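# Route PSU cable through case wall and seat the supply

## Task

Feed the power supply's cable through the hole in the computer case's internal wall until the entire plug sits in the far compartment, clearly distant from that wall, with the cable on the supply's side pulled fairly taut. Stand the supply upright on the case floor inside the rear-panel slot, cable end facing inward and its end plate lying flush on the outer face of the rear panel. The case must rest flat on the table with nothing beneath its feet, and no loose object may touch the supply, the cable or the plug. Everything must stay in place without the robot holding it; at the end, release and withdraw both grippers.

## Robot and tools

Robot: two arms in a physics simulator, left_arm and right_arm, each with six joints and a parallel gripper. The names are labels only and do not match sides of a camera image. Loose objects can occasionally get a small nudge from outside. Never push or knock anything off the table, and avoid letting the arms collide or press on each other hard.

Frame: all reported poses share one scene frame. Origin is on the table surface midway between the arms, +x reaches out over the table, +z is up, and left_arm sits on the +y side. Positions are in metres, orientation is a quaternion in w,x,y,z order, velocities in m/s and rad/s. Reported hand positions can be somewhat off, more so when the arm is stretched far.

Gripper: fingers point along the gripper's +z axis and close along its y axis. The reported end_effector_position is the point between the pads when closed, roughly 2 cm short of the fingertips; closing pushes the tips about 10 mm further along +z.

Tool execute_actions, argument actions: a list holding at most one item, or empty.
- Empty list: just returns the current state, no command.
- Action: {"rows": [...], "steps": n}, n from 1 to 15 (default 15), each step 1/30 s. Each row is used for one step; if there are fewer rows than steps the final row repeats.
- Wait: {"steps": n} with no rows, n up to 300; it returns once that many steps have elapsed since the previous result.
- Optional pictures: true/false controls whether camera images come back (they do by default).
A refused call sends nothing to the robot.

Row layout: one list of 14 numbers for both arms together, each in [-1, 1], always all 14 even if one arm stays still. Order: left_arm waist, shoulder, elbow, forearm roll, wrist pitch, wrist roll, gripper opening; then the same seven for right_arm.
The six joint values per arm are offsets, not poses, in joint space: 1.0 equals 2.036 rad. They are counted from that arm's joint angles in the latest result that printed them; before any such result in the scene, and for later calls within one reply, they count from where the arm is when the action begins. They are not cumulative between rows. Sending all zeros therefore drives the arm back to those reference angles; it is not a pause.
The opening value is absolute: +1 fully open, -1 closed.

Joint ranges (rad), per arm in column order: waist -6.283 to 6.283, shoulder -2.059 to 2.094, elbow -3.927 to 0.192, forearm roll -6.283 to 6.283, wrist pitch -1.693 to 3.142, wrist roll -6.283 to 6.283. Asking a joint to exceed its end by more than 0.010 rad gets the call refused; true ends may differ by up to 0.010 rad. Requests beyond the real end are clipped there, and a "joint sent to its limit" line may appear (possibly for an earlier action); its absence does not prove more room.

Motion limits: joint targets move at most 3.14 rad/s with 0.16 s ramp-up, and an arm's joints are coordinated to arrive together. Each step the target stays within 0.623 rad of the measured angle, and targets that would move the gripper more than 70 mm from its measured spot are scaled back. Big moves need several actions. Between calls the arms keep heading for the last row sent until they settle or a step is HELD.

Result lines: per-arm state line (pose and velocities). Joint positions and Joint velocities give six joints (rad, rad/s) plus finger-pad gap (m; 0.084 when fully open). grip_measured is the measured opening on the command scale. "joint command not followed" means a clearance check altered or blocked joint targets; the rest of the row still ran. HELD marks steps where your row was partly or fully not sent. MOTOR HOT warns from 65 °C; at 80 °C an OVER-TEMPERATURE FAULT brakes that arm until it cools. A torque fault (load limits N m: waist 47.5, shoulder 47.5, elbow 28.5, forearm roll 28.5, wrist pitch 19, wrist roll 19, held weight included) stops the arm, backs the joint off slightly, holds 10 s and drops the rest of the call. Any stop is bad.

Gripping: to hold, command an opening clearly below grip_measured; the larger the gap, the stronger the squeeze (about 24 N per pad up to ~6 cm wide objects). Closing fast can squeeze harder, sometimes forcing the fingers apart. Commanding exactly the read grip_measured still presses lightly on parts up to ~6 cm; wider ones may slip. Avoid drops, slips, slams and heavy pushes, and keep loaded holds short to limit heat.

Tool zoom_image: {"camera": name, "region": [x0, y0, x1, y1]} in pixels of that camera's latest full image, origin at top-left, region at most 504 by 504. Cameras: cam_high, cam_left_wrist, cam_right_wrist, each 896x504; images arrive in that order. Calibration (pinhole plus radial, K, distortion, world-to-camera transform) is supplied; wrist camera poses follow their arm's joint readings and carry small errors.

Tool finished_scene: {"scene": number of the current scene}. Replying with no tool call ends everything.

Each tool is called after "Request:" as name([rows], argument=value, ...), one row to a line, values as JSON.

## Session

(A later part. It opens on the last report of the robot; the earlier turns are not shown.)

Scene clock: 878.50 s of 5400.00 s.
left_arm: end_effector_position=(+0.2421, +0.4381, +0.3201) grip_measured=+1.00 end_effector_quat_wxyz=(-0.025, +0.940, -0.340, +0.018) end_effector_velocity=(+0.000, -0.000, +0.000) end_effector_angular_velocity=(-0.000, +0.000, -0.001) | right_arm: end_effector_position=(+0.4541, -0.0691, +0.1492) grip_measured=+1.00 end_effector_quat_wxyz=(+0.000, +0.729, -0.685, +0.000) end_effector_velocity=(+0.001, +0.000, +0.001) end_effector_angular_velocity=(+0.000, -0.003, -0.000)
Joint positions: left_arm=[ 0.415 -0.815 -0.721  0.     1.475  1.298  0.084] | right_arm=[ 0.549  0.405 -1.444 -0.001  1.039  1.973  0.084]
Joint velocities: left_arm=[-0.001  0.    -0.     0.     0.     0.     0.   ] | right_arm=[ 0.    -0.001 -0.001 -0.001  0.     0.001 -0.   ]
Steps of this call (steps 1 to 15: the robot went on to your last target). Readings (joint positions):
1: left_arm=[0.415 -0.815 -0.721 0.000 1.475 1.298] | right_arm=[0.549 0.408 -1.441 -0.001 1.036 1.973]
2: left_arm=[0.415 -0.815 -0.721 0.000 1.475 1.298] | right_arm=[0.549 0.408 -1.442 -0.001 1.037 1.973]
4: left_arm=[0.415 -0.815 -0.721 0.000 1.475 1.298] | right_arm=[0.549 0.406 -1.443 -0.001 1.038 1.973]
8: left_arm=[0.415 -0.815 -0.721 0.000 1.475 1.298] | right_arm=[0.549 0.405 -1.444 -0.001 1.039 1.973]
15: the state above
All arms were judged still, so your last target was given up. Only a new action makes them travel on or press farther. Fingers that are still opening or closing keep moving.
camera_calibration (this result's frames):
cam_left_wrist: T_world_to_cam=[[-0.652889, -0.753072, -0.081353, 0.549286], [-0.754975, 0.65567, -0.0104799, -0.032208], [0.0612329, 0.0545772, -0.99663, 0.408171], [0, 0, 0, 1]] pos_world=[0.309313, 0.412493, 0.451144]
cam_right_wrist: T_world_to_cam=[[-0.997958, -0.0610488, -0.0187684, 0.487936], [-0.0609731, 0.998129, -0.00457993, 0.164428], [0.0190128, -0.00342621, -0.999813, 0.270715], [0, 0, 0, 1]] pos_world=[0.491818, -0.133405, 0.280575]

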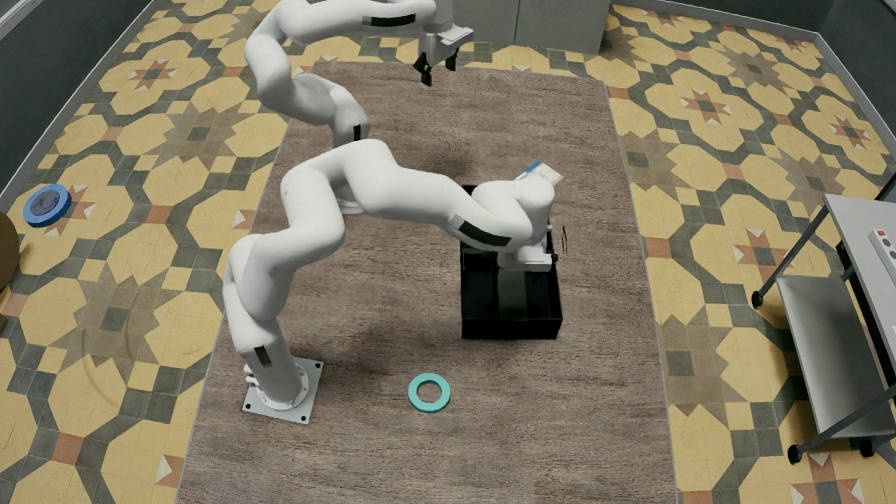

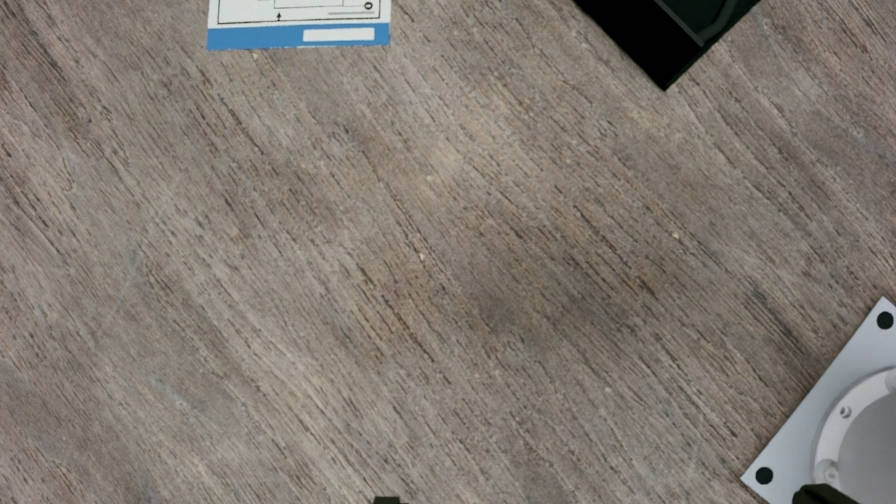

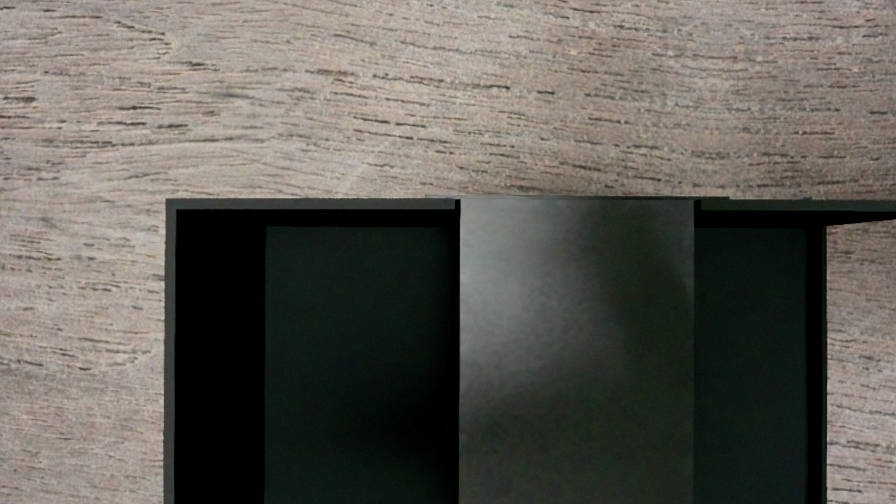

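Flush now. Retreat the right arm and do a final check.

Request:
execute_actions([
  {"rows": [[0,0,0,0,0,0,1, -0.35,-0.4856,0.3124,0,0.1732,0,1]], "steps": 15},
], pictures=false)

Request:
execute_actions([
  {"steps": 35},
])

Request:
zoom_image(camera="cam_high", region=[430, 170, 610, 350])

Scene clock: 880.93 s of 5400.00 s.
left_arm: end_effector_position=(+0.2421, +0.4381, +0.3201) grip_measured=+1.00 end_effector_quat_wxyz=(-0.025, +0.940, -0.340, +0.018) end_effector_velocity=(+0.000, +0.000, +0.001) end_effector_angular_velocity=(+0.001, -0.001, +0.002) | right_arm: end_effector_position=(+0.4123, -0.2278, +0.1900) grip_measured=+1.00 end_effector_quat_wxyz=(-0.043, -0.633, +0.773, +0.022) end_effector_velocity=(-0.138, -0.320, +0.142) end_effector_angular_velocity=(-0.011, +0.057, -0.595)
Joint positions: left_arm=[ 0.415 -0.815 -0.721  0.     1.475  1.298  0.084] | right_arm=[ 0.289  0.13  -1.206 -0.001  1.172  1.973  0.084]
Joint velocities: left_arm=[ 0.    -0.    -0.001 -0.     0.    -0.001  0.   ] | right_arm=[-0.596 -0.751  0.521  0.     0.288 -0.001  0.   ]
Steps of this call (steps 1 to 58: nothing new was sent; steps 59 to 73: all 15 steps of this action). Readings (joint positions):
59: left_arm=[0.415 -0.815 -0.721 0.000 1.475 1.298] | right_arm=[0.549 0.405 -1.444 -0.001 1.040 1.973]
60: left_arm=[0.415 -0.815 -0.721 0.000 1.475 1.298] | right_arm=[0.546 0.401 -1.441 -0.000 1.042 1.973]
62: left_arm=[0.415 -0.815 -0.721 0.000 1.475 1.298] | right_arm=[0.517 0.370 -1.406 -0.000 1.061 1.973]
66: left_arm=[0.415 -0.815 -0.721 0.000 1.475 1.298] | right_arm=[0.431 0.287 -1.329 -0.001 1.104 1.973]
73: the state above

Scene clock: 882.10 s of 5400.00 s.
left_arm: end_effector_position=(+0.2421, +0.4381, +0.3201) grip_measured=+1.00 end_effector_quat_wxyz=(-0.025, +0.940, -0.340, +0.018) end_effector_velocity=(-0.000, +0.000, -0.000) end_effector_angular_velocity=(+0.000, +0.000, -0.001) | right_arm: end_effector_position=(+0.2479, -0.4022, +0.2975) grip_measured=+1.00 end_effector_quat_wxyz=(-0.000, -0.444, +0.896, +0.000) end_effector_velocity=(-0.002, -0.001, +0.001) end_effector_angular_velocity=(-0.001, -0.003, -0.005)
Joint positions: left_arm=[ 0.415 -0.815 -0.721  0.     1.475  1.298  0.084] | right_arm=[-0.163 -0.582 -0.809 -0.     1.392  1.973  0.084]
Joint velocities: left_arm=[ 0.    -0.     0.    -0.    -0.     0.001  0.   ] | right_arm=[-0.005 -0.008  0.002 -0.     0.002  0.     0.   ]
Steps of this call (steps 1 to 35: the robot went on to your last target). Readings (joint positions):
1: left_arm=[0.415 -0.815 -0.721 0.000 1.475 1.298] | right_arm=[0.269 0.104 -1.188 -0.001 1.182 1.973]
2: left_arm=[0.415 -0.815 -0.721 0.000 1.475 1.298] | right_arm=[0.250 0.078 -1.171 -0.001 1.191 1.973]
4: left_arm=[0.415 -0.815 -0.721 0.000 1.475 1.298] | right_arm=[0.211 0.022 -1.137 -0.001 1.210 1.973]
8: left_arm=[0.415 -0.815 -0.721 0.000 1.475 1.298] | right_arm=[0.136 -0.098 -1.072 -0.001 1.246 1.973]
35: the state above
camera_calibration (this result's frames):
cam_left_wrist: T_world_to_cam=[[-0.652889, -0.753072, -0.0813529, 0.549286], [-0.754975, 0.65567, -0.0104799, -0.032208], [0.0612328, 0.0545772, -0.99663, 0.408171], [0, 0, 0, 1]] pos_world=[0.309313, 0.412493, 0.451144]
cam_right_wrist: T_world_to_cam=[[-0.795446, 0.605753, -0.0181314, 0.482357], [0.605916, 0.795514, -0.00487614, 0.23828], [0.01147, -0.0148648, -0.999824, 0.419064], [0, 0, 0, 1]] pos_world=[0.234505, -0.475515, 0.428897]

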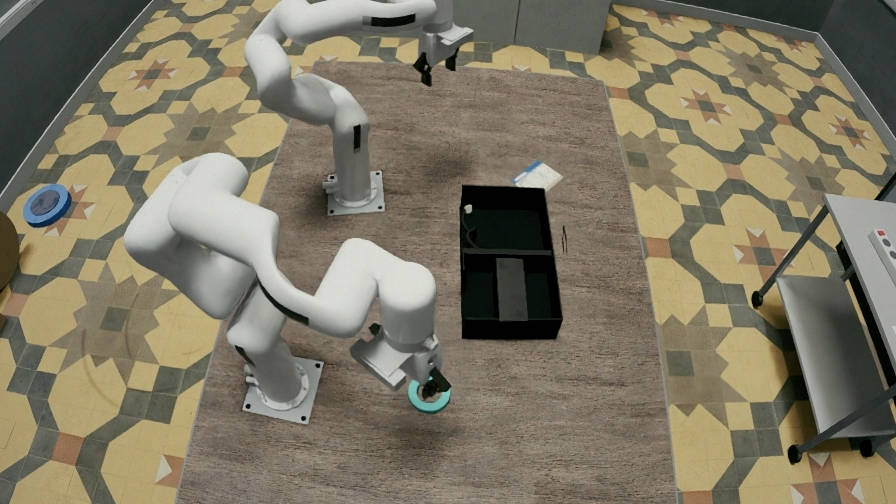

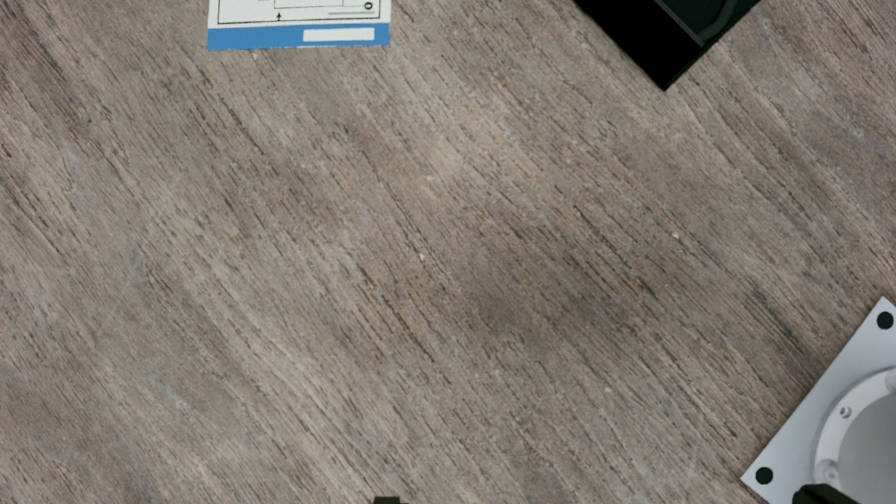

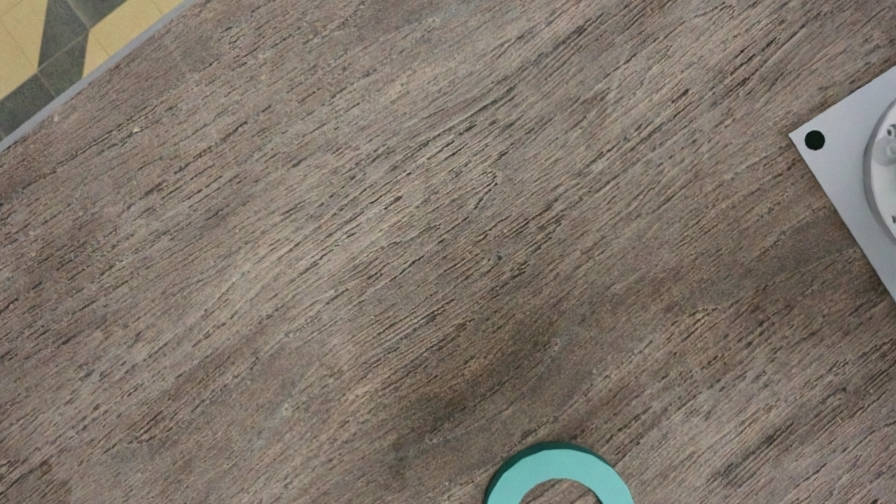

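Region (430, 170, 610, 350) of cam_high's 896x504 image, scaled by 2.800, with more detail than that image has.

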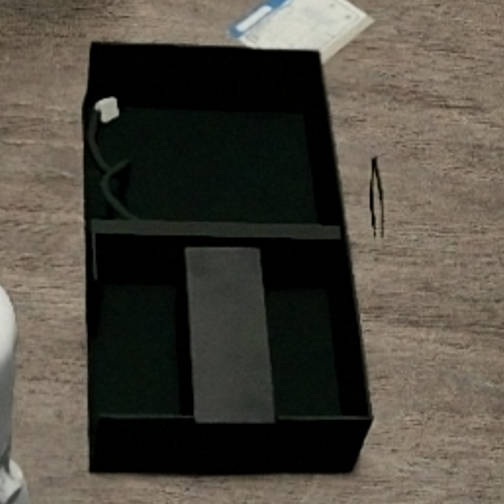

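Request:
finished_scene(scene=1)

The scene is finished: the task was done.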